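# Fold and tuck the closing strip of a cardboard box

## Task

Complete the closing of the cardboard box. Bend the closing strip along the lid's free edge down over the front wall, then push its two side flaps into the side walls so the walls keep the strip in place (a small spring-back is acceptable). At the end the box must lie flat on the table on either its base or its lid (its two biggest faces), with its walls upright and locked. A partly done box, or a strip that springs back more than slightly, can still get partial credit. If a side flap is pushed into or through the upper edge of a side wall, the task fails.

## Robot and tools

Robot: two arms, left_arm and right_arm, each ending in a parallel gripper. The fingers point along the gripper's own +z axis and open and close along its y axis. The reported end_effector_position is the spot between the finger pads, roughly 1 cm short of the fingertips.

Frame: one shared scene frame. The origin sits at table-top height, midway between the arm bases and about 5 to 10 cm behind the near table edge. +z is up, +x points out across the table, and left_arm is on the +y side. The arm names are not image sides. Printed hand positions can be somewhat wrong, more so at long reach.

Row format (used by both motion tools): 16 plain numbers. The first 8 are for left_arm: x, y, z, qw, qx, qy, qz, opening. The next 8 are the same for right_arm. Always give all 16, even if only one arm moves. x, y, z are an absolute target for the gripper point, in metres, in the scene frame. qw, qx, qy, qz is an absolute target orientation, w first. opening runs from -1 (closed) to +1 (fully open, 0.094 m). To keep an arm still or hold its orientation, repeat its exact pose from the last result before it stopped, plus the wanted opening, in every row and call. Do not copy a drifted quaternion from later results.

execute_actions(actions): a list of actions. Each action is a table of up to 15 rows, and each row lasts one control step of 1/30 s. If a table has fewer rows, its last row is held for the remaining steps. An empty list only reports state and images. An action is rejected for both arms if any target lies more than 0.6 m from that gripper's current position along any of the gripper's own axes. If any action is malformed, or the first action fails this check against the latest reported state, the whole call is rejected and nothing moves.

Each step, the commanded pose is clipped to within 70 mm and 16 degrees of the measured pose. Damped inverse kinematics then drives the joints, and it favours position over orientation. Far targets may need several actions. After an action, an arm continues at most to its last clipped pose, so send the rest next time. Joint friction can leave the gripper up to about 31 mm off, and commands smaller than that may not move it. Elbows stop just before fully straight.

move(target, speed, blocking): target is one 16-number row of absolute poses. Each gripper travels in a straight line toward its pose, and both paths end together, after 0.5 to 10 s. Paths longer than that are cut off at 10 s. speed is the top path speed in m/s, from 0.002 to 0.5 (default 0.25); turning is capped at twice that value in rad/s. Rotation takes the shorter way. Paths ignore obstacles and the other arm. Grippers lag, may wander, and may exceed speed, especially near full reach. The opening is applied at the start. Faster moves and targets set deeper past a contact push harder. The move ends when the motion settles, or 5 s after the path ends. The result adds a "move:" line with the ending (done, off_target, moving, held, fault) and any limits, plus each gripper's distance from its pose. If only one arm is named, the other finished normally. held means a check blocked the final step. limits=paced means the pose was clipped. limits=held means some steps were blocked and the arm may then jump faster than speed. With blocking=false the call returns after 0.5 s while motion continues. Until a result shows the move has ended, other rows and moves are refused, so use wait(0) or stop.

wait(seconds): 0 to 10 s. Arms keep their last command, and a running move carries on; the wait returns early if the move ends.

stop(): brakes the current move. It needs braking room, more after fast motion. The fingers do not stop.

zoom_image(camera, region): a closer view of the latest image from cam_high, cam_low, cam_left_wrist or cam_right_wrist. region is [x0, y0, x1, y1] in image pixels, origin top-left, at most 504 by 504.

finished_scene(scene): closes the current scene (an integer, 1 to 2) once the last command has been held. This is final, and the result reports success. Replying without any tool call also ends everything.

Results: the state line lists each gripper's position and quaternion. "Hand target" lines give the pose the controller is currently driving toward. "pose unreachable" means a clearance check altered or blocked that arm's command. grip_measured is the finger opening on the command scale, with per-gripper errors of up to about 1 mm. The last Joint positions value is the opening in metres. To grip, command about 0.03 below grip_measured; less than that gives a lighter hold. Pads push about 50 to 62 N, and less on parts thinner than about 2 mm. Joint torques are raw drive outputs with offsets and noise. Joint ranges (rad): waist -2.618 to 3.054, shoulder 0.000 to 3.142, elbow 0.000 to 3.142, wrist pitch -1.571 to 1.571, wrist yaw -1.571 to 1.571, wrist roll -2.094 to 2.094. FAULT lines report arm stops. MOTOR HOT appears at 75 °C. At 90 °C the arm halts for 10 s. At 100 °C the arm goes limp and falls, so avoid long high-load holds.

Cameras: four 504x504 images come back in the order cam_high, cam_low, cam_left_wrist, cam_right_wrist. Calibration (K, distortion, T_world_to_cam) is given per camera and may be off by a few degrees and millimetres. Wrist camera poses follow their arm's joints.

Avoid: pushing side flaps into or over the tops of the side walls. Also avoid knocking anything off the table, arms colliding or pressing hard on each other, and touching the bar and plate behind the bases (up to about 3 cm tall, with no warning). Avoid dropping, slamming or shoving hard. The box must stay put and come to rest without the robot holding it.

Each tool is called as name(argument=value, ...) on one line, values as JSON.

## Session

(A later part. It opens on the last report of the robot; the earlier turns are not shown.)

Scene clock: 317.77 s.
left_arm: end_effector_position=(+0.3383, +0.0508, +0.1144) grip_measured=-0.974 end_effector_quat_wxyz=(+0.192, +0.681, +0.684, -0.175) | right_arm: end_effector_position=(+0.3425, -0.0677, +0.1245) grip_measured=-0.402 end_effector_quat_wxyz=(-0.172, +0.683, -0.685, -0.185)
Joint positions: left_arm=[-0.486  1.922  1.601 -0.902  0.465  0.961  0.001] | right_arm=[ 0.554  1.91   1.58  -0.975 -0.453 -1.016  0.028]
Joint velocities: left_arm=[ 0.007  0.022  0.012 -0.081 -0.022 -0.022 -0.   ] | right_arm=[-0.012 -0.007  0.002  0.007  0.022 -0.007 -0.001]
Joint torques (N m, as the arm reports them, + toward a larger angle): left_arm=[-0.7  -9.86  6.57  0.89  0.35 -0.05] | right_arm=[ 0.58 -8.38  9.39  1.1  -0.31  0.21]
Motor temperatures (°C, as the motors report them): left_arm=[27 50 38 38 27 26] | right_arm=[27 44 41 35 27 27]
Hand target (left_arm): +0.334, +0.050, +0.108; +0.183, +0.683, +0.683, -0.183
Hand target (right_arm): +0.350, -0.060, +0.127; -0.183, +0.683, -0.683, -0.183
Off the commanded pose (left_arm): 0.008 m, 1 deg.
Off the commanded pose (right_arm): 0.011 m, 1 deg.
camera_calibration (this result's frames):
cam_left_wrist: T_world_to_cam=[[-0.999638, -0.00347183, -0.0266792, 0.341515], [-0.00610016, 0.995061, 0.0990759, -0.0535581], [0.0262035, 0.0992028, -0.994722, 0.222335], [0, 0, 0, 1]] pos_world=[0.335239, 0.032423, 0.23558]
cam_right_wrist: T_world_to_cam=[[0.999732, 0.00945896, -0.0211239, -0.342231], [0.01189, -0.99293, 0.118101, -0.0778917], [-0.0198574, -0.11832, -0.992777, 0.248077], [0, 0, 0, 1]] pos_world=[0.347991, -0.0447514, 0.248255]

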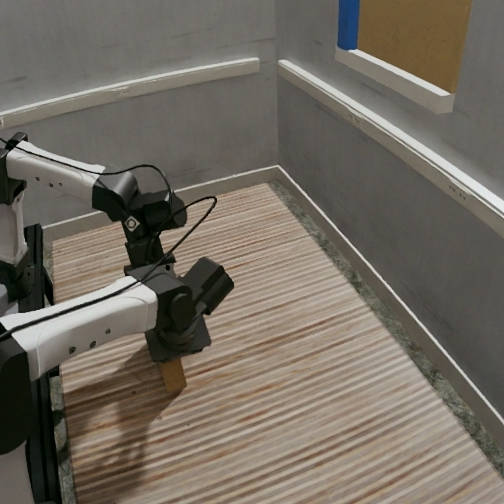

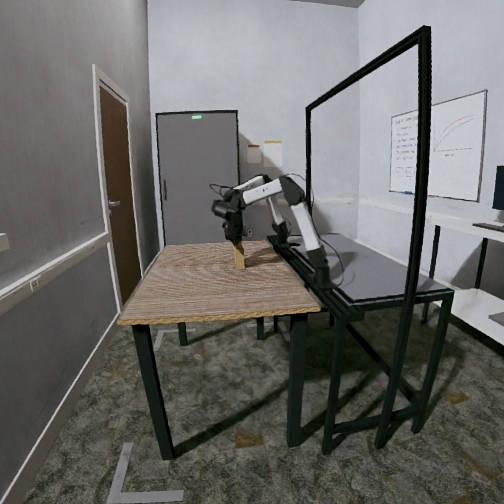

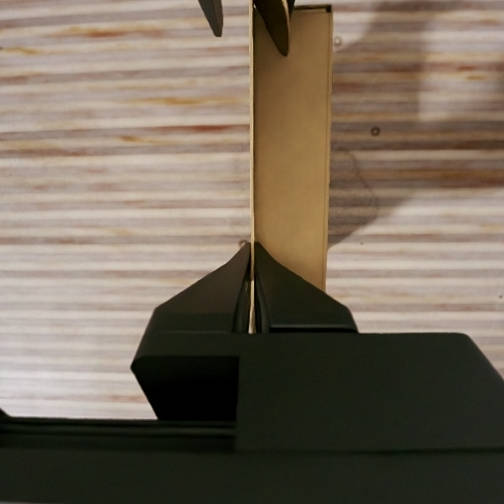

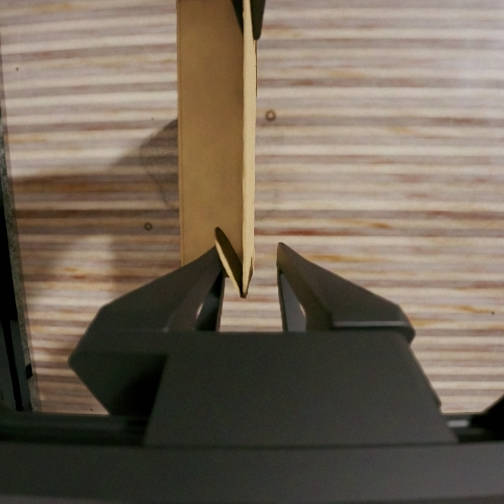

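execute_actions(actions=[[[0.334,0.05,0.108,0.183,0.683,0.683,-0.183,-1, 0.35,-0.063,0.127,0.183,-0.683,0.683,0.183,-0.7]],[[0.334,0.05,0.108,0.183,0.683,0.683,-0.183,-1, 0.35,-0.063,0.127,0.183,-0.683,0.683,0.183,-0.97]],[[0.336,0.05,0.112,0.183,0.683,0.683,-0.183,-0.5, 0.35,-0.063,0.127,0.183,-0.683,0.683,0.183,-0.97]],[[0.338,0.06,0.165,0.183,0.683,0.683,-0.183,-0.5, 0.35,-0.063,0.127,0.183,-0.683,0.683,0.183,-0.97]],[[0.37,0.098,0.165,0.183,0.683,0.683,-0.183,-1, 0.35,-0.063,0.127,0.183,-0.683,0.683,0.183,-0.97]],[[0.37,0.098,0.13,0.183,0.683,0.683,-0.183,-1, 0.35,-0.063,0.127,0.183,-0.683,0.683,0.183,-0.97]],[[0.365,0.098,0.11,0.183,0.683,0.683,-0.183,-1, 0.35,-0.063,0.127,0.183,-0.683,0.683,0.183,-0.97]],[[0.35,0.098,0.112,0.183,0.683,0.683,-0.183,-1, 0.35,-0.063,0.127,0.183,-0.683,0.683,0.183,-0.97]]])

Scene clock: 327.93 s.
left_arm: end_effector_position=(+0.3512, +0.0976, +0.1053) grip_measured=-0.983 end_effector_quat_wxyz=(+0.172, +0.684, +0.684, -0.188) | right_arm: end_effector_position=(+0.3437, -0.0665, +0.1252) grip_measured=-0.954 end_effector_quat_wxyz=(-0.176, +0.683, -0.685, -0.186)
Joint positions: left_arm=[-0.358  1.951  1.612 -0.998  0.515  1.116  0.001] | right_arm=[ 0.554  1.91   1.58  -0.967 -0.456 -1.015  0.002]
Joint velocities: left_arm=[-0.007  0.002 -0.017 -0.081 -0.007  0.007  0.001] | right_arm=[ 0.007 -0.017 -0.002 -0.051  0.022 -0.081  0.   ]
Joint torques (N m, as the arm reports them, + toward a larger angle): left_arm=[ -0.37 -12.85   5.72   0.84   0.27  -0.23] | right_arm=[-0.06 -8.77  8.91  1.03 -0.31  0.06]
Motor temperatures (°C, as the motors report them): left_arm=[27 51 39 38 27 26] | right_arm=[27 44 42 35 27 27]
Hand target (left_arm): +0.350, +0.098, +0.112; +0.182, +0.683, +0.683, -0.183
Hand target (right_arm): +0.350, -0.063, +0.127; -0.183, +0.683, -0.683, -0.183
Off the commanded pose (left_arm): 0.007 m, 1 deg.
Off the commanded pose (right_arm): 0.007 m, 1 deg.
camera_calibration (this result's frames):
cam_left_wrist: T_world_to_cam=[[-0.9998, 0.0122899, 0.0157668, 0.348309], [0.0139454, 0.993879, 0.109594, -0.107126], [-0.0143233, 0.109792, -0.993851, 0.221435], [0, 0, 0, 1]] pos_world=[0.352905, 0.0778775, 0.226322]
cam_right_wrist: T_world_to_cam=[[0.999823, 0.00932405, -0.01632, -0.344083], [0.0110944, -0.993648, 0.111986, -0.0758101], [-0.0151721, -0.112147, -0.993576, 0.247788], [0, 0, 0, 1]] pos_world=[0.348622, -0.0443315, 0.24907]

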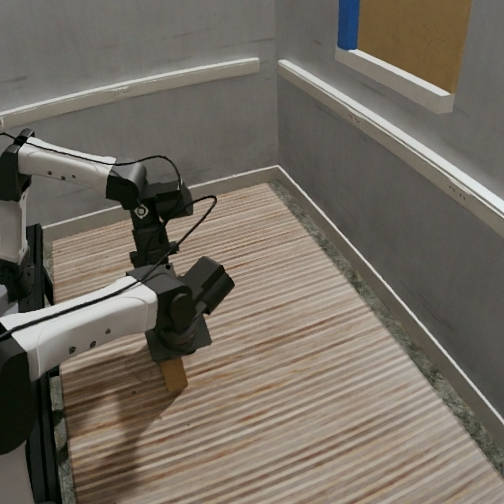

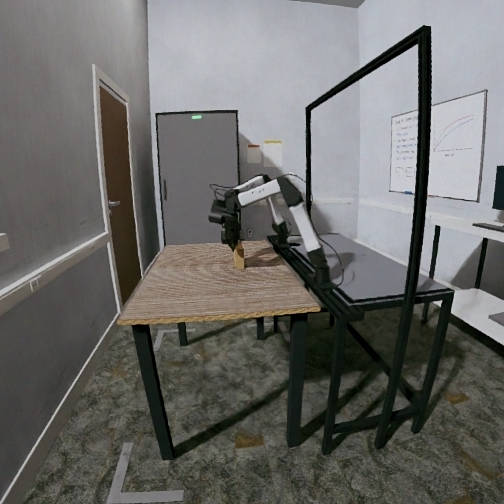

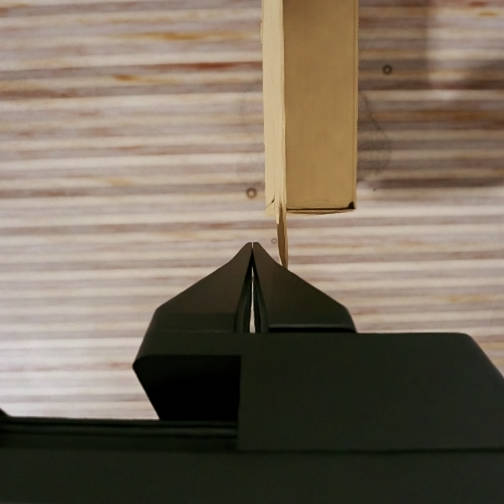

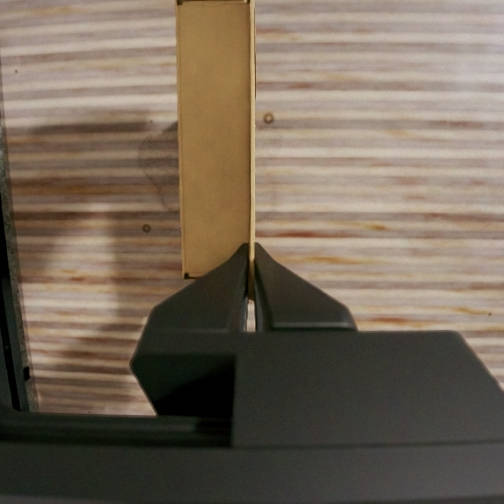

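execute_actions(actions=[[[0.342,0.095,0.124,0.183,0.683,0.683,-0.183,-0.8, 0.35,-0.063,0.127,0.183,-0.683,0.683,0.183,-1]],[[0.34,0.092,0.126,0.183,0.683,0.683,-0.183,-0.5, 0.35,-0.063,0.127,0.183,-0.683,0.683,0.183,-1]],[[0.34,0.092,0.126,0.183,0.683,0.683,-0.183,-0.4, 0.35,-0.063,0.127,0.183,-0.683,0.683,0.183,-1]]])

Scene clock: 332.27 s.
left_arm: end_effector_position=(+0.3472, +0.0911, +0.1202) grip_measured=-0.402 end_effector_quat_wxyz=(+0.185, +0.683, +0.682, -0.183) | right_arm: end_effector_position=(+0.3438, -0.0666, +0.1251) grip_measured=-0.958 end_effector_quat_wxyz=(-0.176, +0.683, -0.685, -0.185)
Joint positions: left_arm=[-0.376  1.913  1.612 -0.997  0.512  1.089  0.028] | right_arm=[ 0.554  1.91   1.58  -0.967 -0.455 -1.015  0.002]
Joint velocities: left_arm=[ 0.002  0.007  0.027 -0.081  0.095  0.022 -0.001] | right_arm=[ 0.002 -0.007  0.007  0.037 -0.007  0.051  0.   ]
Joint torques (N m, as the arm reports them, + toward a larger angle): left_arm=[ -0.95 -12.36   6.27   0.64   0.24  -0.18] | right_arm=[-0.06 -8.81  9.05  1.02 -0.28  0.06]
Motor temperatures (°C, as the motors report them): left_arm=[27 52 38 37 27 26] | right_arm=[27 44 43 35 27 27]
Hand target (left_arm): +0.340, +0.092, +0.126; +0.183, +0.683, +0.683, -0.183
Hand target (right_arm): +0.350, -0.063, +0.127; -0.183, +0.683, -0.683, -0.183
Off the commanded pose (left_arm): 0.009 m, 0 deg.
Off the commanded pose (right_arm): 0.007 m, 1 deg.
camera_calibration (this result's frames):
cam_left_wrist: T_world_to_cam=[[-0.999944, 0.00732982, -0.00759078, 0.347521], [0.00655353, 0.995197, 0.0976779, -0.0983864], [0.00827028, 0.0976227, -0.995189, 0.230246], [0, 0, 0, 1]] pos_world=[0.346242, 0.0728893, 0.241387]
cam_right_wrist: T_world_to_cam=[[0.999831, 0.00912366, -0.0159751, -0.34421], [0.0108663, -0.993577, 0.112636, -0.075899], [-0.0148448, -0.112791, -0.993508, 0.247559], [0, 0, 0, 1]] pos_world=[0.348652, -0.0443487, 0.249002]

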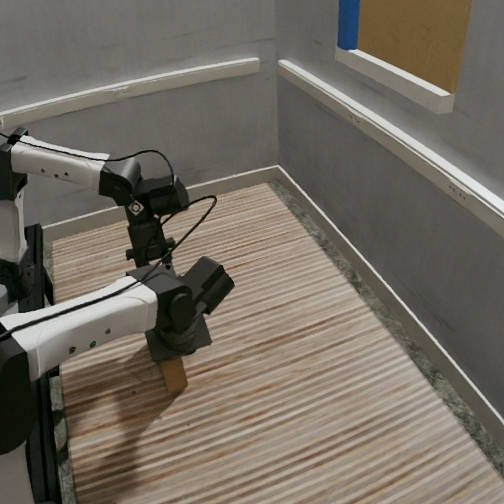

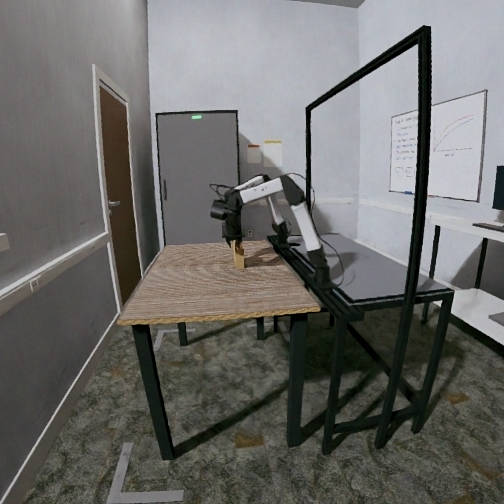

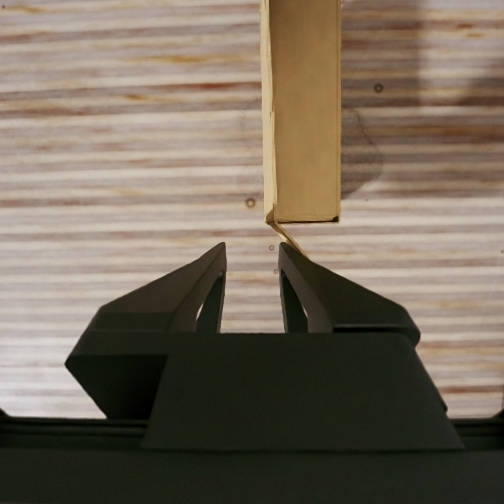

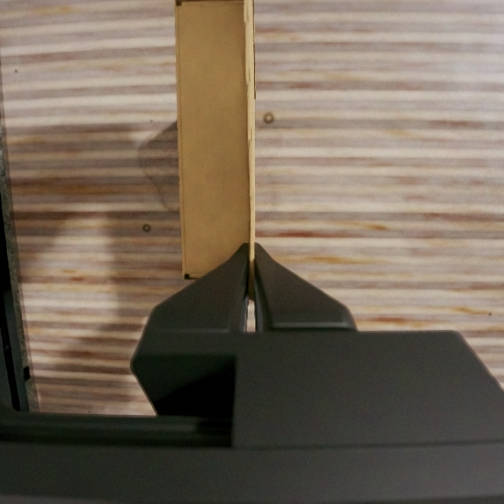

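execute_actions(actions=[[[0.34,0.092,0.124,0.183,0.683,0.683,-0.183,-0.1, 0.35,-0.063,0.127,0.183,-0.683,0.683,0.183,-1]],[[0.34,0.084,0.122,0.183,0.683,0.683,-0.183,-0.15, 0.35,-0.063,0.127,0.183,-0.683,0.683,0.183,-1]],[[0.34,0.076,0.122,0.183,0.683,0.683,-0.183,-0.25, 0.35,-0.063,0.127,0.183,-0.683,0.683,0.183,-1]]])

Scene clock: 337.07 s.
left_arm: end_effector_position=(+0.3377, +0.0782, +0.1190) grip_measured=-0.248 end_effector_quat_wxyz=(+0.176, +0.683, +0.683, -0.187) | right_arm: end_effector_position=(+0.3440, -0.0671, +0.1248) grip_measured=-0.958 end_effector_quat_wxyz=(-0.175, +0.683, -0.685, -0.184)
Joint positions: left_arm=[-0.417  1.913  1.612 -0.997  0.502  1.049  0.035] | right_arm=[ 0.554  1.91   1.58  -0.968 -0.452 -1.015  0.002]
Joint velocities: left_arm=[ 0.007 -0.007 -0.002  0.007  0.037 -0.037 -0.   ] | right_arm=[-0.012  0.002 -0.002 -0.022  0.007  0.022  0.001]
Joint torques (N m, as the arm reports them, + toward a larger angle): left_arm=[ -0.66 -10.7    7.3    0.9    0.23  -0.17] | right_arm=[-0.18 -8.76  9.03  0.99 -0.36  0.07]
Motor temperatures (°C, as the motors report them): left_arm=[27 53 38 37 27 26] | right_arm=[27 44 43 35 27 27]
Hand target (left_arm): +0.340, +0.076, +0.122; +0.183, +0.683, +0.683, -0.183
Hand target (right_arm): +0.350, -0.063, +0.127; -0.183, +0.683, -0.683, -0.183
Off the commanded pose (left_arm): 0.004 m, 1 deg.
Off the commanded pose (right_arm): 0.008 m, 1 deg.
camera_calibration (this result's frames):
cam_left_wrist: T_world_to_cam=[[-0.999884, 0.0111539, 0.0104012, 0.335586], [0.0121886, 0.994357, 0.105387, -0.0881542], [-0.00916701, 0.105502, -0.994377, 0.235566], [0, 0, 0, 1]] pos_world=[0.338781, 0.059061, 0.240041]
cam_right_wrist: T_world_to_cam=[[0.999857, 0.0082222, -0.0147587, -0.344666], [0.00987607, -0.993231, 0.115736, -0.0763672], [-0.0137072, -0.115865, -0.99317, 0.246598], [0, 0, 0, 1]] pos_world=[0.348751, -0.0444441, 0.248666]

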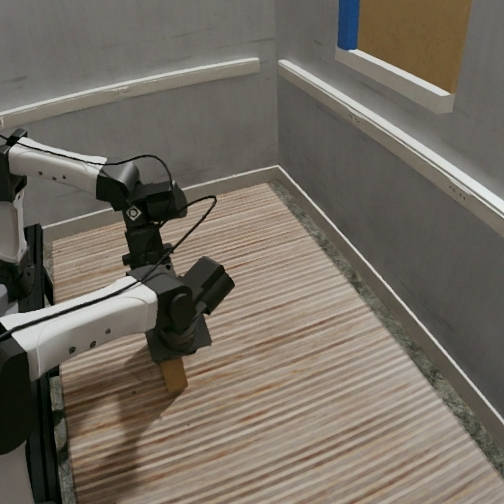

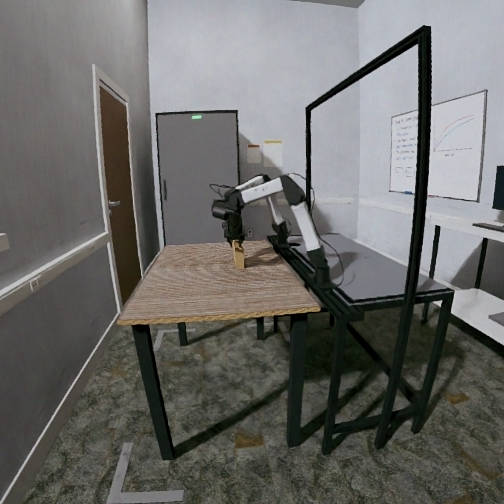

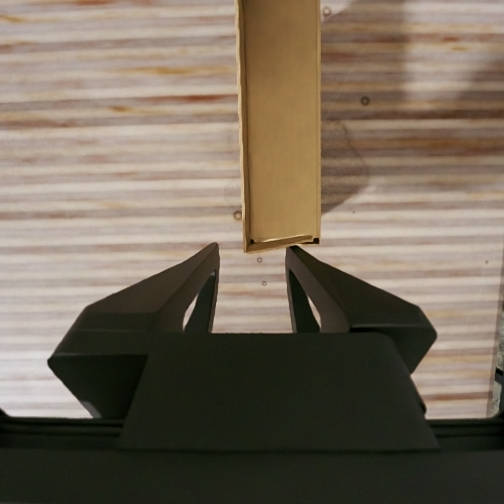

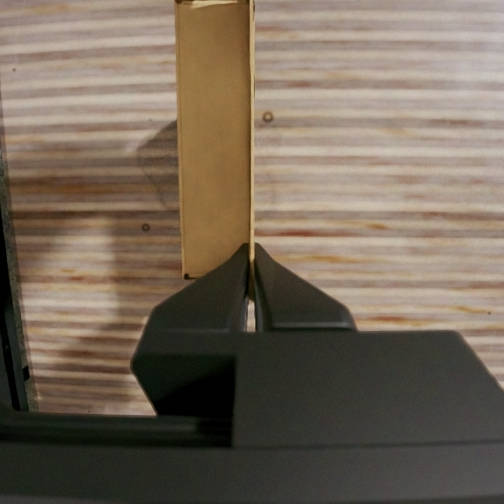

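execute_actions(actions=[[[0.346,0.068,0.121,0.183,0.683,0.683,-0.183,-0.42, 0.35,-0.063,0.127,0.183,-0.683,0.683,0.183,-1]],[[0.348,0.06,0.121,0.183,0.683,0.683,-0.183,-0.45, 0.35,-0.063,0.127,0.183,-0.683,0.683,0.183,-1]],[[0.348,0.054,0.121,0.183,0.683,0.683,-0.183,-0.45, 0.35,-0.063,0.127,0.183,-0.683,0.683,0.183,-1]]])

Scene clock: 341.27 s.
left_arm: end_effector_position=(+0.3415, +0.0585, +0.1220) grip_measured=-0.448 end_effector_quat_wxyz=(+0.178, +0.683, +0.683, -0.187) | right_arm: end_effector_position=(+0.3448, -0.0671, +0.1248) grip_measured=-0.958 end_effector_quat_wxyz=(-0.176, +0.683, -0.685, -0.182)
Joint positions: left_arm=[-0.457  1.952  1.679 -1.     0.491  1.004  0.026] | right_arm=[ 0.554  1.91   1.58  -0.965 -0.449 -1.015  0.002]
Joint velocities: left_arm=[-0.027 -0.012 -0.002 -0.051  0.037  0.051 -0.   ] | right_arm=[-0.002  0.002  0.002 -0.022  0.066 -0.007  0.001]
Joint torques (N m, as the arm reports them, + toward a larger angle): left_arm=[-0.7  -9.39  8.46  0.98  0.21 -0.17] | right_arm=[-0.13 -8.81  8.98  1.01 -0.38  0.05]
Motor temperatures (°C, as the motors report them): left_arm=[27 53 39 37 27 26] | right_arm=[27 45 43 35 27 27]
Hand target (left_arm): +0.348, +0.054, +0.121; +0.183, +0.683, +0.683, -0.183
Hand target (right_arm): +0.350, -0.063, +0.127; -0.183, +0.683, -0.683, -0.183
Off the commanded pose (left_arm): 0.008 m, 1 deg.
Off the commanded pose (right_arm): 0.007 m, 1 deg.
camera_calibration (this result's frames):
cam_left_wrist: T_world_to_cam=[[-0.999913, 0.0111715, 0.00705888, 0.340052], [0.0118439, 0.994531, 0.103764, -0.0686389], [-0.00586108, 0.103838, -0.994577, 0.239693], [0, 0, 0, 1]] pos_world=[0.34224, 0.0395753, 0.243115]
cam_right_wrist: T_world_to_cam=[[0.999909, 0.00754099, -0.0111893, -0.345935], [0.00879648, -0.99312, 0.11677, -0.0761779], [-0.0102317, -0.116858, -0.993096, 0.245287], [0, 0, 0, 1]] pos_world=[0.349084, -0.0443814, 0.248618]

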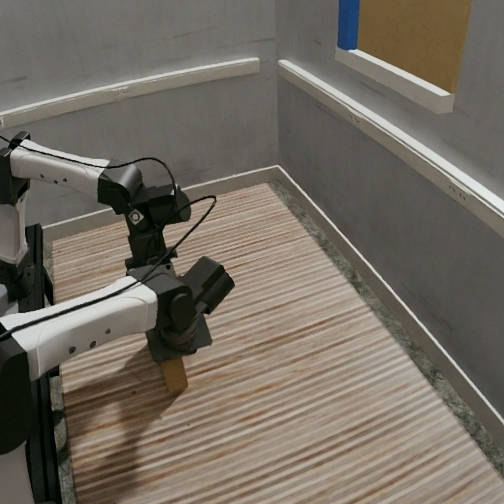

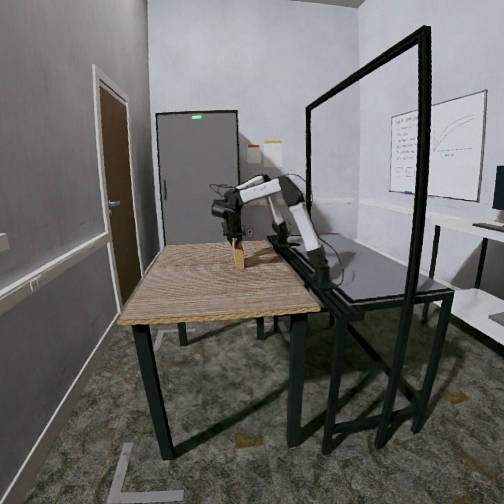

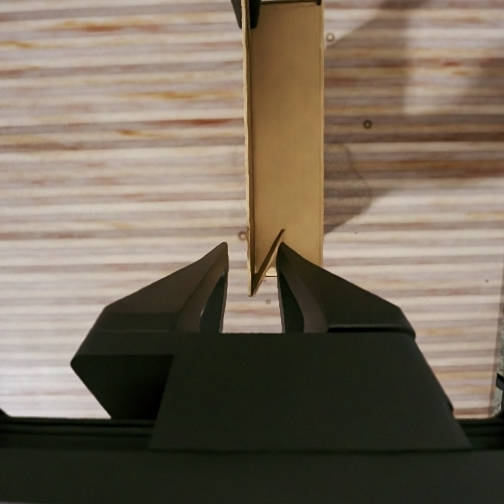

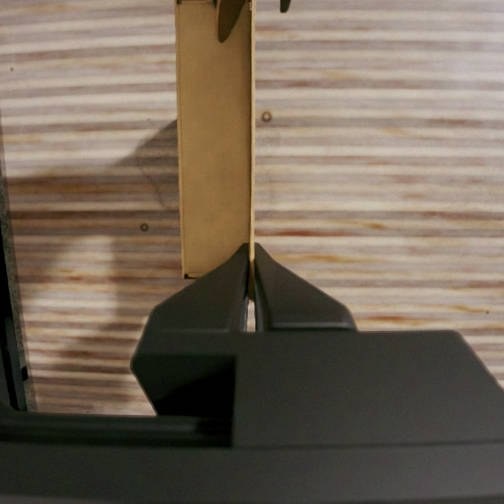

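execute_actions(actions=[[[0.348,0.056,0.121,0.183,0.683,0.683,-0.183,-0.75, 0.35,-0.063,0.127,0.183,-0.683,0.683,0.183,-1]],[[0.348,0.056,0.121,0.183,0.683,0.683,-0.183,-1, 0.35,-0.063,0.127,0.183,-0.683,0.683,0.183,-1]],[[0.335,0.057,0.124,0.183,0.683,0.683,-0.183,-1, 0.338,-0.065,0.127,0.183,-0.683,0.683,0.183,-1]],[[0.328,0.057,0.126,0.183,0.683,0.683,-0.183,-1, 0.331,-0.065,0.128,0.183,-0.683,0.683,0.183,-1]]])

zoom_image(camera="cam_low", region=[200,200,300,300])

Scene clock: 347.47 s.
left_arm: end_effector_position=(+0.3335, +0.0566, +0.1233) grip_measured=-0.961 end_effector_quat_wxyz=(+0.181, +0.680, +0.686, -0.186) | right_arm: end_effector_position=(+0.3367, -0.0677, +0.1272) grip_measured=-0.958 end_effector_quat_wxyz=(-0.179, +0.682, -0.687, -0.179)
Joint positions: left_arm=[-0.472  1.917  1.633 -0.972  0.485  0.976  0.002] | right_arm=[ 0.565  1.872  1.537 -0.947 -0.44  -0.997  0.002]
Joint velocities: left_arm=[-0.007  0.002  0.002 -0.007  0.007 -0.051  0.001] | right_arm=[ 0.002  0.012 -0.017  0.066  0.022 -0.11  -0.   ]
Joint torques (N m, as the arm reports them, + toward a larger angle): left_arm=[ -1.02 -12.36   5.69   0.92   0.22  -0.1 ] | right_arm=[  0.75 -10.52   5.91   1.16  -0.38   0.09]
Motor temperatures (°C, as the motors report them): left_arm=[27 53 39 37 27 26] | right_arm=[27 45 44 35 27 27]
Hand target (left_arm): +0.328, +0.057, +0.126; +0.183, +0.683, +0.683, -0.183
Hand target (right_arm): +0.331, -0.065, +0.128; -0.183, +0.683, -0.683, -0.183
Off the commanded pose (left_arm): 0.006 m, 1 deg.
Off the commanded pose (right_arm): 0.006 m, 1 deg.
camera_calibration (this result's frames):
cam_left_wrist: T_world_to_cam=[[-0.999992, 0.000192691, 0.00410362, 0.33307], [0.000604557, 0.994926, 0.100604, -0.0626304], [-0.00406342, 0.100605, -0.994918, 0.240726], [0, 0, 0, 1]] pos_world=[0.334083, 0.0380302, 0.244437]
cam_right_wrist: T_world_to_cam=[[0.999991, 0.00130508, -0.00393699, -0.33923], [0.00176046, -0.993015, 0.117979, -0.0747295], [-0.00375552, -0.117985, -0.993008, 0.245237], [0, 0, 0, 1]] pos_world=[0.340279, -0.0448305, 0.251003]

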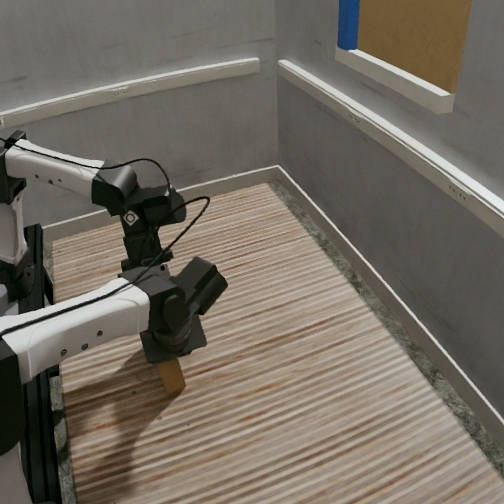

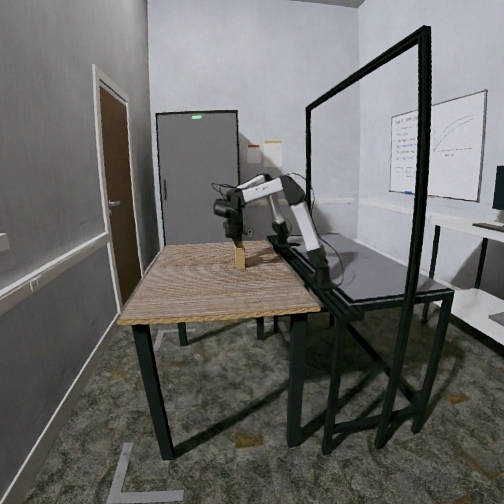

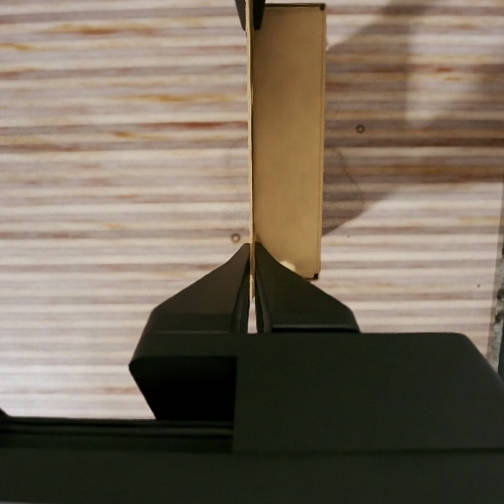

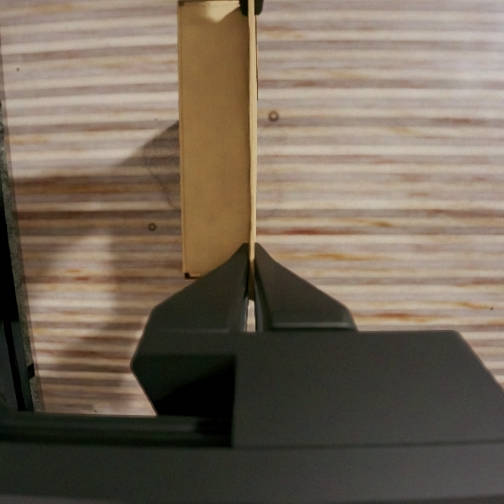

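Region (200, 200, 300, 300) of cam_low's 504x504 image, scaled by 5.040, with more detail than that image has.

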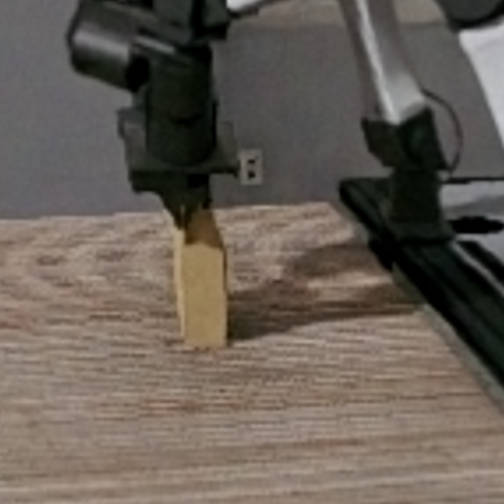

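execute_actions(actions=[[[0.33,0.057,0.126,0.183,0.683,0.683,-0.183,-0.3, 0.331,-0.065,0.128,0.183,-0.683,0.683,0.183,-1]],[[0.33,0.057,0.126,0.183,0.683,0.683,-0.183,0.7, 0.331,-0.065,0.128,0.183,-0.683,0.683,0.183,-1]],[[0.33,0.05,0.165,0.23,0.69,0.67,-0.14,0.7, 0.331,-0.065,0.128,0.183,-0.683,0.683,0.183,-1]],[[0.33,0.035,0.165,0.2705,0.701,0.653,-0.0923,0.0, 0.331,-0.065,0.128,0.183,-0.683,0.683,0.183,-1]]])

Scene clock: 355.73 s.
left_arm: end_effector_position=(+0.3279, +0.0313, +0.1573) grip_measured=+0.002 end_effector_quat_wxyz=(+0.257, +0.707, +0.651, -0.103) | right_arm: end_effector_position=(+0.3385, -0.0668, +0.1277) grip_measured=-0.958 end_effector_quat_wxyz=(-0.183, +0.682, -0.686, -0.177)
Joint positions: left_arm=[-0.584  1.78   1.556 -0.818  0.322  0.942  0.047] | right_arm=[ 0.565  1.872  1.537 -0.938 -0.439 -0.997  0.002]
Joint velocities: left_arm=[ 0.002  0.002 -0.007  0.051 -0.022 -0.037  0.001] | right_arm=[-0.002  0.012 -0.007 -0.066 -0.007  0.066  0.   ]
Joint torques (N m, as the arm reports them, + toward a larger angle): left_arm=[ -0.21 -11.83   6.09   1.31   0.08  -0.2 ] | right_arm=[  0.7  -10.67   5.85   1.04  -0.38   0.08]
Motor temperatures (°C, as the motors report them): left_arm=[27 55 39 37 27 26] | right_arm=[27 46 43 35 27 27]
Hand target (left_arm): +0.330, +0.035, +0.165; +0.270, +0.702, +0.653, -0.092
Hand target (right_arm): +0.331, -0.065, +0.128; -0.183, +0.683, -0.683, -0.183
Off the commanded pose (left_arm): 0.009 m, 2 deg.
Off the commanded pose (right_arm): 0.008 m, 1 deg.
camera_calibration (this result's frames):
cam_left_wrist: T_world_to_cam=[[-0.971882, 0.0280149, -0.233797, 0.354627], [0.00266312, 0.994142, 0.108053, -0.0426812], [0.235454, 0.104392, -0.966263, 0.193976], [0, 0, 0, 1]] pos_world=[0.299096, 0.0122467, 0.274954]
cam_right_wrist: T_world_to_cam=[[0.999991, 0.000761422, 0.00424255, -0.342151], [0.000271887, -0.993456, 0.114213, -0.0729588], [0.00430176, -0.114211, -0.993447, 0.243435], [0, 0, 0, 1]] pos_world=[0.34112, -0.0444179, 0.251624]

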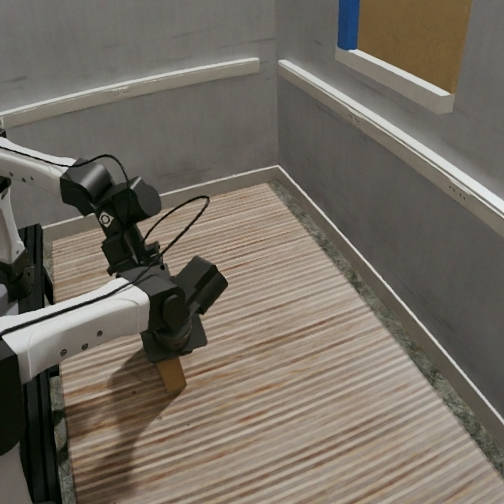

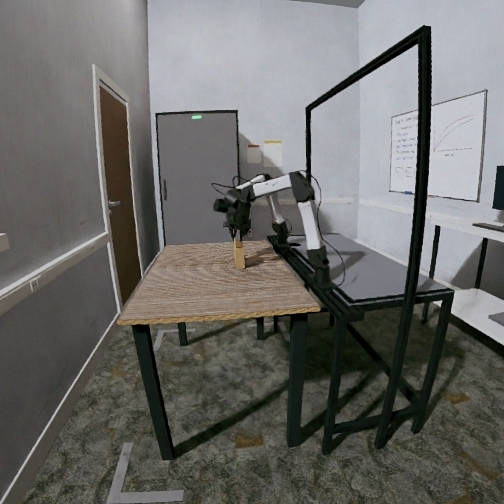

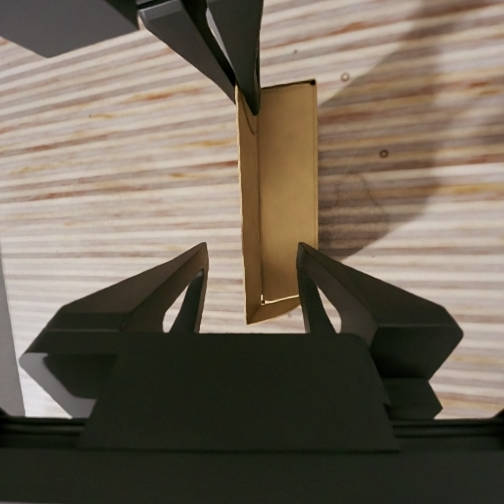

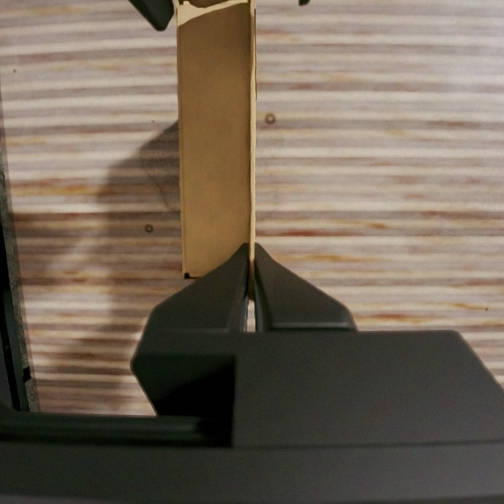

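execute_actions(actions=[[[0.325,0.033,0.135,0.2705,0.701,0.653,-0.0923,0.0, 0.331,-0.065,0.128,0.183,-0.683,0.683,0.183,-1]],[[0.325,0.033,0.115,0.2705,0.701,0.653,-0.0923,0.0, 0.331,-0.065,0.128,0.183,-0.683,0.683,0.183,-1]],[[0.325,0.033,0.10,0.2705,0.701,0.653,-0.0923,0.0, 0.331,-0.065,0.128,0.183,-0.683,0.683,0.183,-1]],[[0.325,0.033,0.093,0.2705,0.701,0.653,-0.0923,0.0, 0.331,-0.065,0.128,0.183,-0.683,0.683,0.183,-0.4]],[[0.325,0.033,0.093,0.2705,0.701,0.653,-0.0923,0.0, 0.331,-0.065,0.128,0.183,-0.683,0.683,0.183,0.7]],[[0.325,0.033,0.093,0.2705,0.701,0.653,-0.0923,0.0, 0.331,-0.085,0.175,0.183,-0.683,0.683,0.183,0.7]]])

Scene clock: 364.90 s.
left_arm: end_effector_position=(+0.3352, +0.0251, +0.1172) grip_measured=+0.001 end_effector_quat_wxyz=(+0.304, +0.697, +0.642, -0.092) | right_arm: end_effector_position=(+0.3318, -0.0846, +0.1718) grip_measured=+0.698 end_effector_quat_wxyz=(-0.185, +0.681, -0.686, -0.178)
Joint positions: left_arm=[-0.592  1.761  1.321 -0.496  0.309  0.917  0.047] | right_arm=[ 0.529  1.81   1.631 -1.106 -0.453 -1.033  0.08 ]
Joint velocities: left_arm=[-0.022 -0.002 -0.002 -0.037 -0.007  0.051 -0.001] | right_arm=[ 0.002  0.012 -0.007 -0.154  0.051 -0.007  0.   ]
Joint torques (N m, as the arm reports them, + toward a larger angle): left_arm=[-1.01 -8.24  4.97  1.21  0.01 -0.16] | right_arm=[-0.79 -8.55  8.94  0.89 -0.4   0.02]
Motor temperatures (°C, as the motors report them): left_arm=[27 55 39 38 27 26] | right_arm=[27 47 42 35 27 27]
Hand target (left_arm): +0.324, +0.033, +0.094; +0.271, +0.701, +0.653, -0.092
Hand target (right_arm): +0.331, -0.085, +0.175; -0.183, +0.683, -0.683, -0.182
Off the commanded pose (left_arm): 0.027 m, 4 deg.
Off the commanded pose (right_arm): 0.003 m, 1 deg.
camera_calibration (this result's frames):
cam_left_wrist: T_world_to_cam=[[-0.950281, -0.002961, -0.31138, 0.355183], [-0.0186054, 0.998708, 0.0472838, -0.0180622], [0.310837, 0.0507262, -0.949109, 0.128247], [0, 0, 0, 1]] pos_world=[0.297324, 0.012585, 0.233172]
cam_right_wrist: T_world_to_cam=[[0.999984, -0.00027291, 0.00567347, -0.335863], [-0.000890631, -0.994023, 0.109164, -0.0944421], [0.00560977, -0.109167, -0.994008, 0.285316], [0, 0, 0, 1]] pos_world=[0.334173, -0.0628222, 0.295822]

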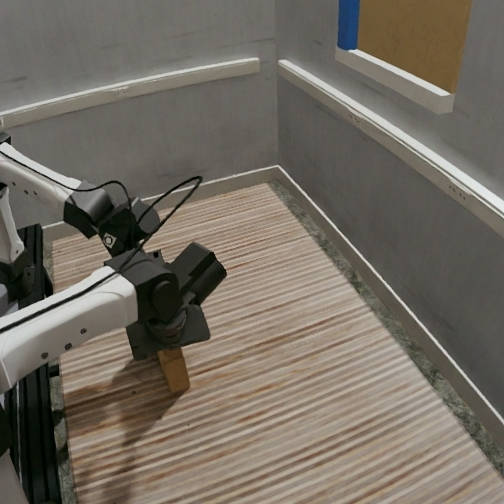

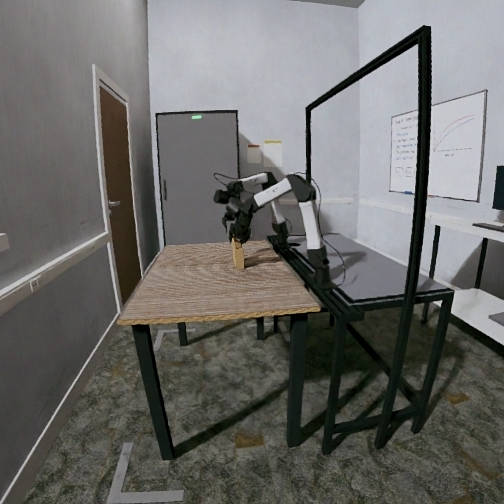

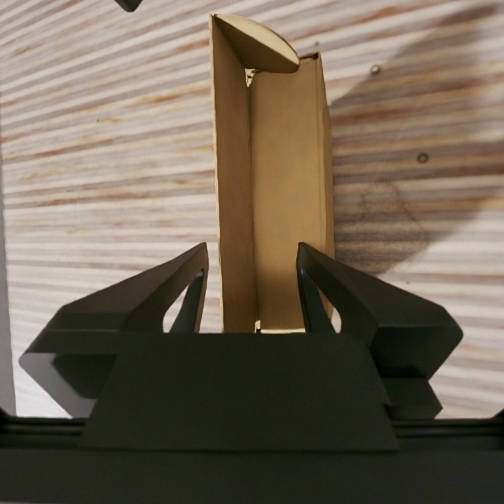

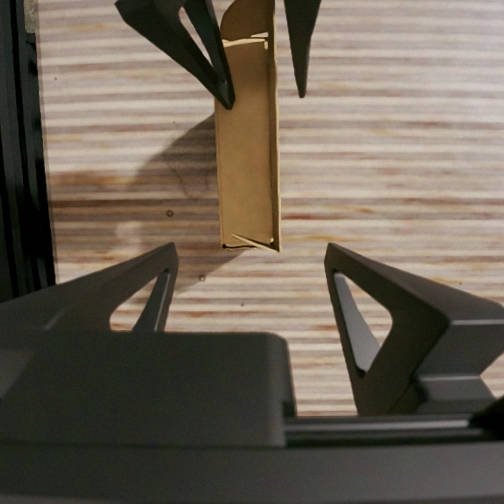

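execute_actions(actions=[[[0.315,0.033,0.098,0.2705,0.701,0.653,-0.0923,0.0, 0.325,-0.10,0.18,0.215,-0.48,0.84,0.13,0.5]],[[0.31,0.033,0.098,0.2705,0.701,0.653,-0.0923,-0.05, 0.32,-0.10,0.18,0.245,-0.25,0.935,0.067,0.4]],[[0.31,0.033,0.098,0.2705,0.701,0.653,-0.0923,-0.1, 0.315,-0.095,0.175,0.259,0,0.966,0,0.4]],[[0.31,0.033,0.098,0.2705,0.701,0.653,-0.0923,-0.1, 0.315,-0.095,0.165,0.259,0,0.966,0,0.4]]])

Scene clock: 371.63 s.
left_arm: end_effector_position=(+0.3244, +0.0223, +0.1175) grip_measured=-0.099 end_effector_quat_wxyz=(+0.305, +0.697, +0.642, -0.093) | right_arm: end_effector_position=(+0.3154, -0.0957, +0.1678) grip_measured=+0.402 end_effector_quat_wxyz=(+0.262, -0.002, +0.965, +0.008)
Joint positions: left_arm=[-0.616  1.733  1.286 -0.48   0.298  0.897  0.042] | right_arm=[ 0.882  1.628  1.384 -0.914  0.374  0.743  0.066]
Joint velocities: left_arm=[-0.012  0.002  0.007 -0.066  0.051 -0.007 -0.   ] | right_arm=[ 0.007 -0.007  0.007  0.022  0.007  0.007  0.   ]
Joint torques (N m, as the arm reports them, + toward a larger angle): left_arm=[-1.2  -9.46  4.74  1.05 -0.02 -0.18] | right_arm=[ 0.48 -6.14  8.45  1.09  0.28  0.11]
Motor temperatures (°C, as the motors report them): left_arm=[27 54 38 38 27 26] | right_arm=[27 47 43 35 27 27]
Hand target (left_arm): +0.310, +0.033, +0.099; +0.271, +0.701, +0.653, -0.092
Hand target (right_arm): +0.315, -0.095, +0.165; +0.259, -0.000, +0.966, +0.000
Off the commanded pose (left_arm): 0.026 m, 4 deg.
Off the commanded pose (right_arm): 0.003 m, 1 deg.
camera_calibration (this result's frames):
cam_left_wrist: T_world_to_cam=[[-0.950244, -0.00349293, -0.311487, 0.344999], [-0.0182187, 0.998849, 0.0443784, -0.0153404], [0.310973, 0.0478452, -0.949214, 0.131994], [0, 0, 0, 1]] pos_world=[0.286507, 0.0102125, 0.233434]
cam_right_wrist: T_world_to_cam=[[0.015995, -0.999723, -0.0172625, -0.100988], [-0.994903, -0.0176323, 0.0992877, 0.303522], [-0.0995645, 0.0155864, -0.994909, 0.32551], [0, 0, 0, 1]] pos_world=[0.336, -0.100681, 0.291973]

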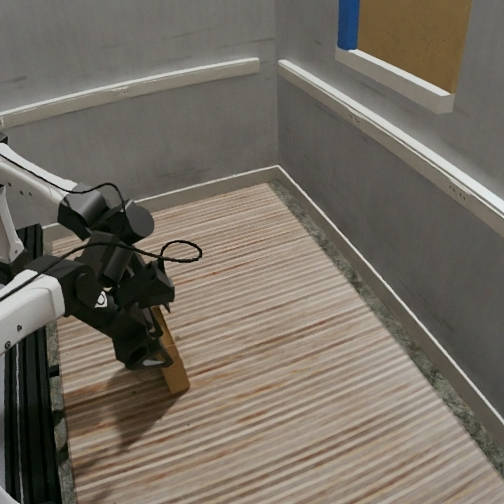

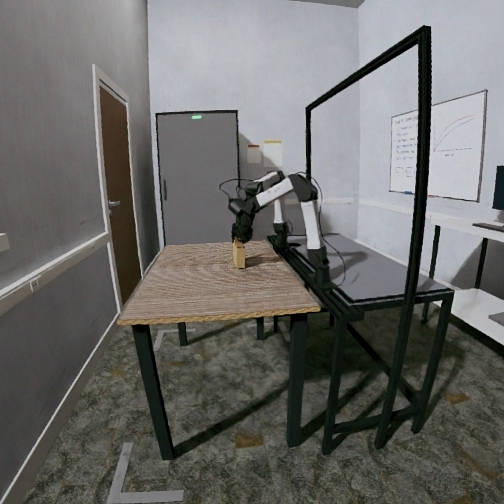

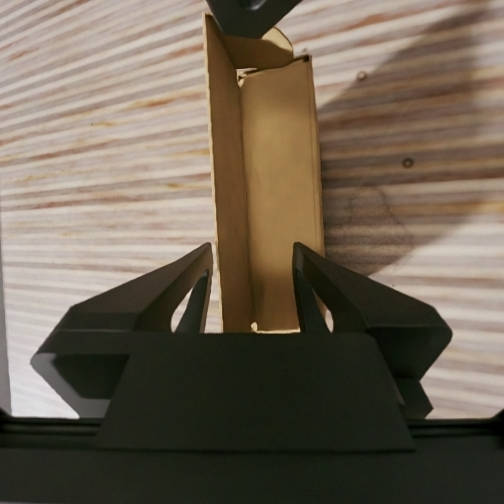

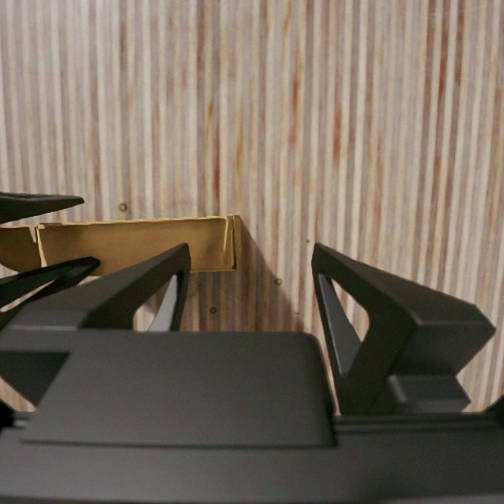

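zoom_image(camera="cam_right_wrist", region=[0,170,270,310])

zoom_image(camera="cam_left_wrist", region=[190,0,340,120])

Region (0, 170, 270, 310) of cam_right_wrist's 504x504 image, scaled by 1.867, with more detail than that image has; it fills the top 261 rows of this view, and the rest is white.

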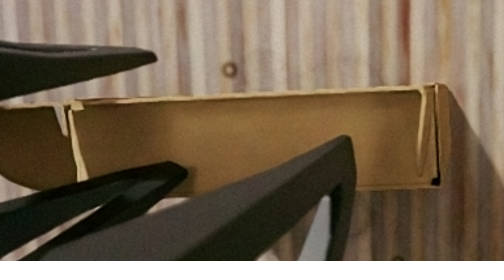

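Region (190, 0, 340, 120) of cam_left_wrist's 504x504 image, scaled by 3.360, with more detail than that image has; it fills the top 403 rows of this view, and the rest is white.

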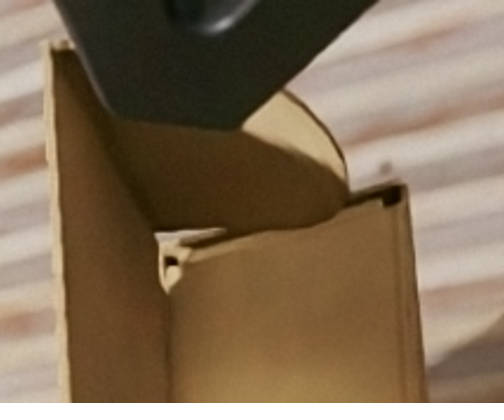

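execute_actions(actions=[[[0.31,0.035,0.098,0.2705,0.701,0.653,-0.0923,-0.18, 0.315,-0.10,0.15,0.259,0,0.966,0,0.4]],[[0.31,0.035,0.098,0.2705,0.701,0.653,-0.0923,-0.26, 0.315,-0.10,0.135,0.259,0,0.966,0,0.4]],[[0.31,0.035,0.098,0.2705,0.701,0.653,-0.0923,-0.32, 0.315,-0.10,0.122,0.259,0,0.966,0,0.4]]])

zoom_image(camera="cam_right_wrist", region=[130,170,290,330])

Scene clock: 381.30 s.
left_arm: end_effector_position=(+0.3237, +0.0230, +0.1152) grip_measured=-0.319 end_effector_quat_wxyz=(+0.304, +0.697, +0.642, -0.093) | right_arm: end_effector_position=(+0.3169, -0.0944, +0.1343) grip_measured=+0.402 end_effector_quat_wxyz=(+0.267, +0.002, +0.963, +0.013)
Joint positions: left_arm=[-0.616  1.733  1.278 -0.475  0.298  0.897  0.032] | right_arm=[ 0.882  1.636  1.253 -0.76   0.376  0.746  0.066]
Joint velocities: left_arm=[ 0.002 -0.002 -0.002  0.051 -0.007  0.007  0.   ] | right_arm=[-0.027 -0.002  0.002  0.022  0.007  0.037 -0.001]
Joint torques (N m, as the arm reports them, + toward a larger angle): left_arm=[-0.83 -9.73  4.92  1.01 -0.01 -0.12] | right_arm=[-0.71 -6.67  6.03  1.31  0.24  0.02]
Motor temperatures (°C, as the motors report them): left_arm=[27 54 38 38 26 26] | right_arm=[27 45 43 35 27 27]
Hand target (left_arm): +0.310, +0.035, +0.099; +0.271, +0.701, +0.653, -0.092
Hand target (right_arm): +0.315, -0.100, +0.122; +0.259, +0.000, +0.966, -0.000
Off the commanded pose (left_arm): 0.025 m, 4 deg.
Off the commanded pose (right_arm): 0.014 m, 2 deg.
camera_calibration (this result's frames):
cam_left_wrist: T_world_to_cam=[[-0.950807, -0.00311602, -0.309768, 0.343585], [-0.0181964, 0.998785, 0.0458055, -0.0160532], [0.309249, 0.0491889, -0.949708, 0.130625], [0, 0, 0, 1]] pos_world=[0.285996, 0.0106791, 0.231223]
cam_right_wrist: T_world_to_cam=[[0.0121695, -0.999524, -0.0283482, -0.0974832], [-0.996096, -0.0145968, 0.0870563, 0.310705], [-0.0874286, 0.0271781, -0.9958, 0.289705], [0, 0, 0, 1]] pos_world=[0.336007, -0.100775, 0.258676]

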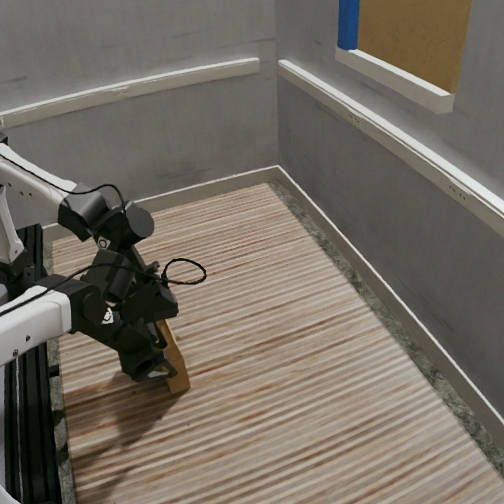

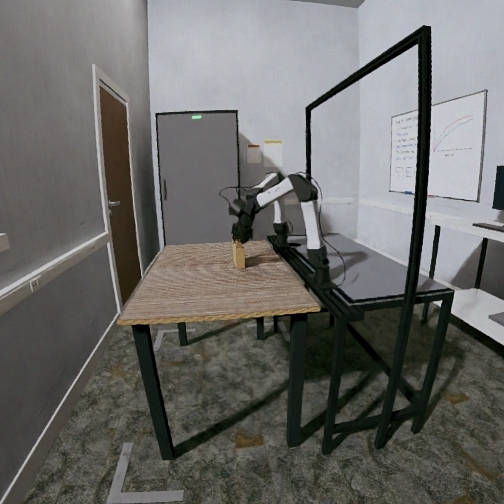

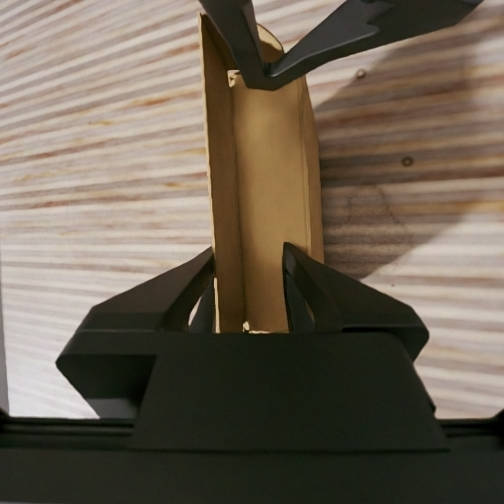

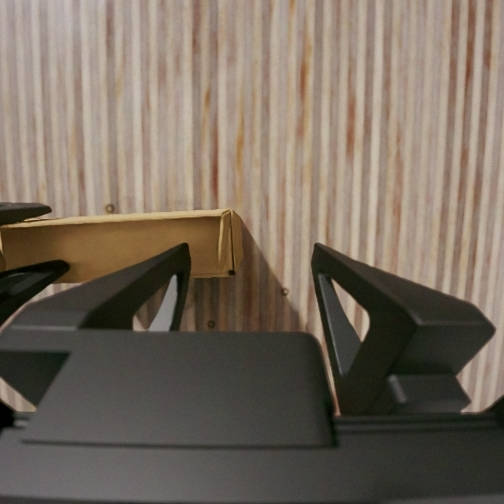

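Region (130, 170, 290, 330) of cam_right_wrist's 504x504 image, scaled by 3.150, with more detail than that image has.

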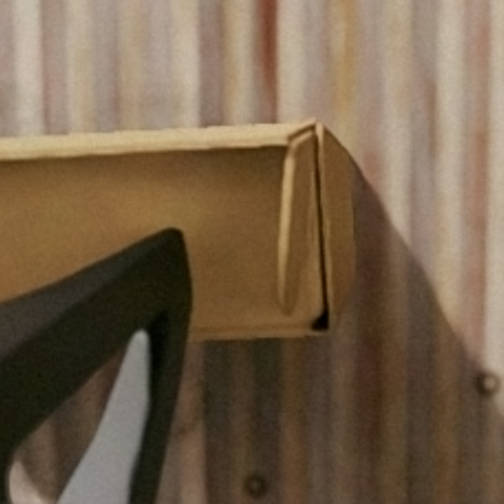

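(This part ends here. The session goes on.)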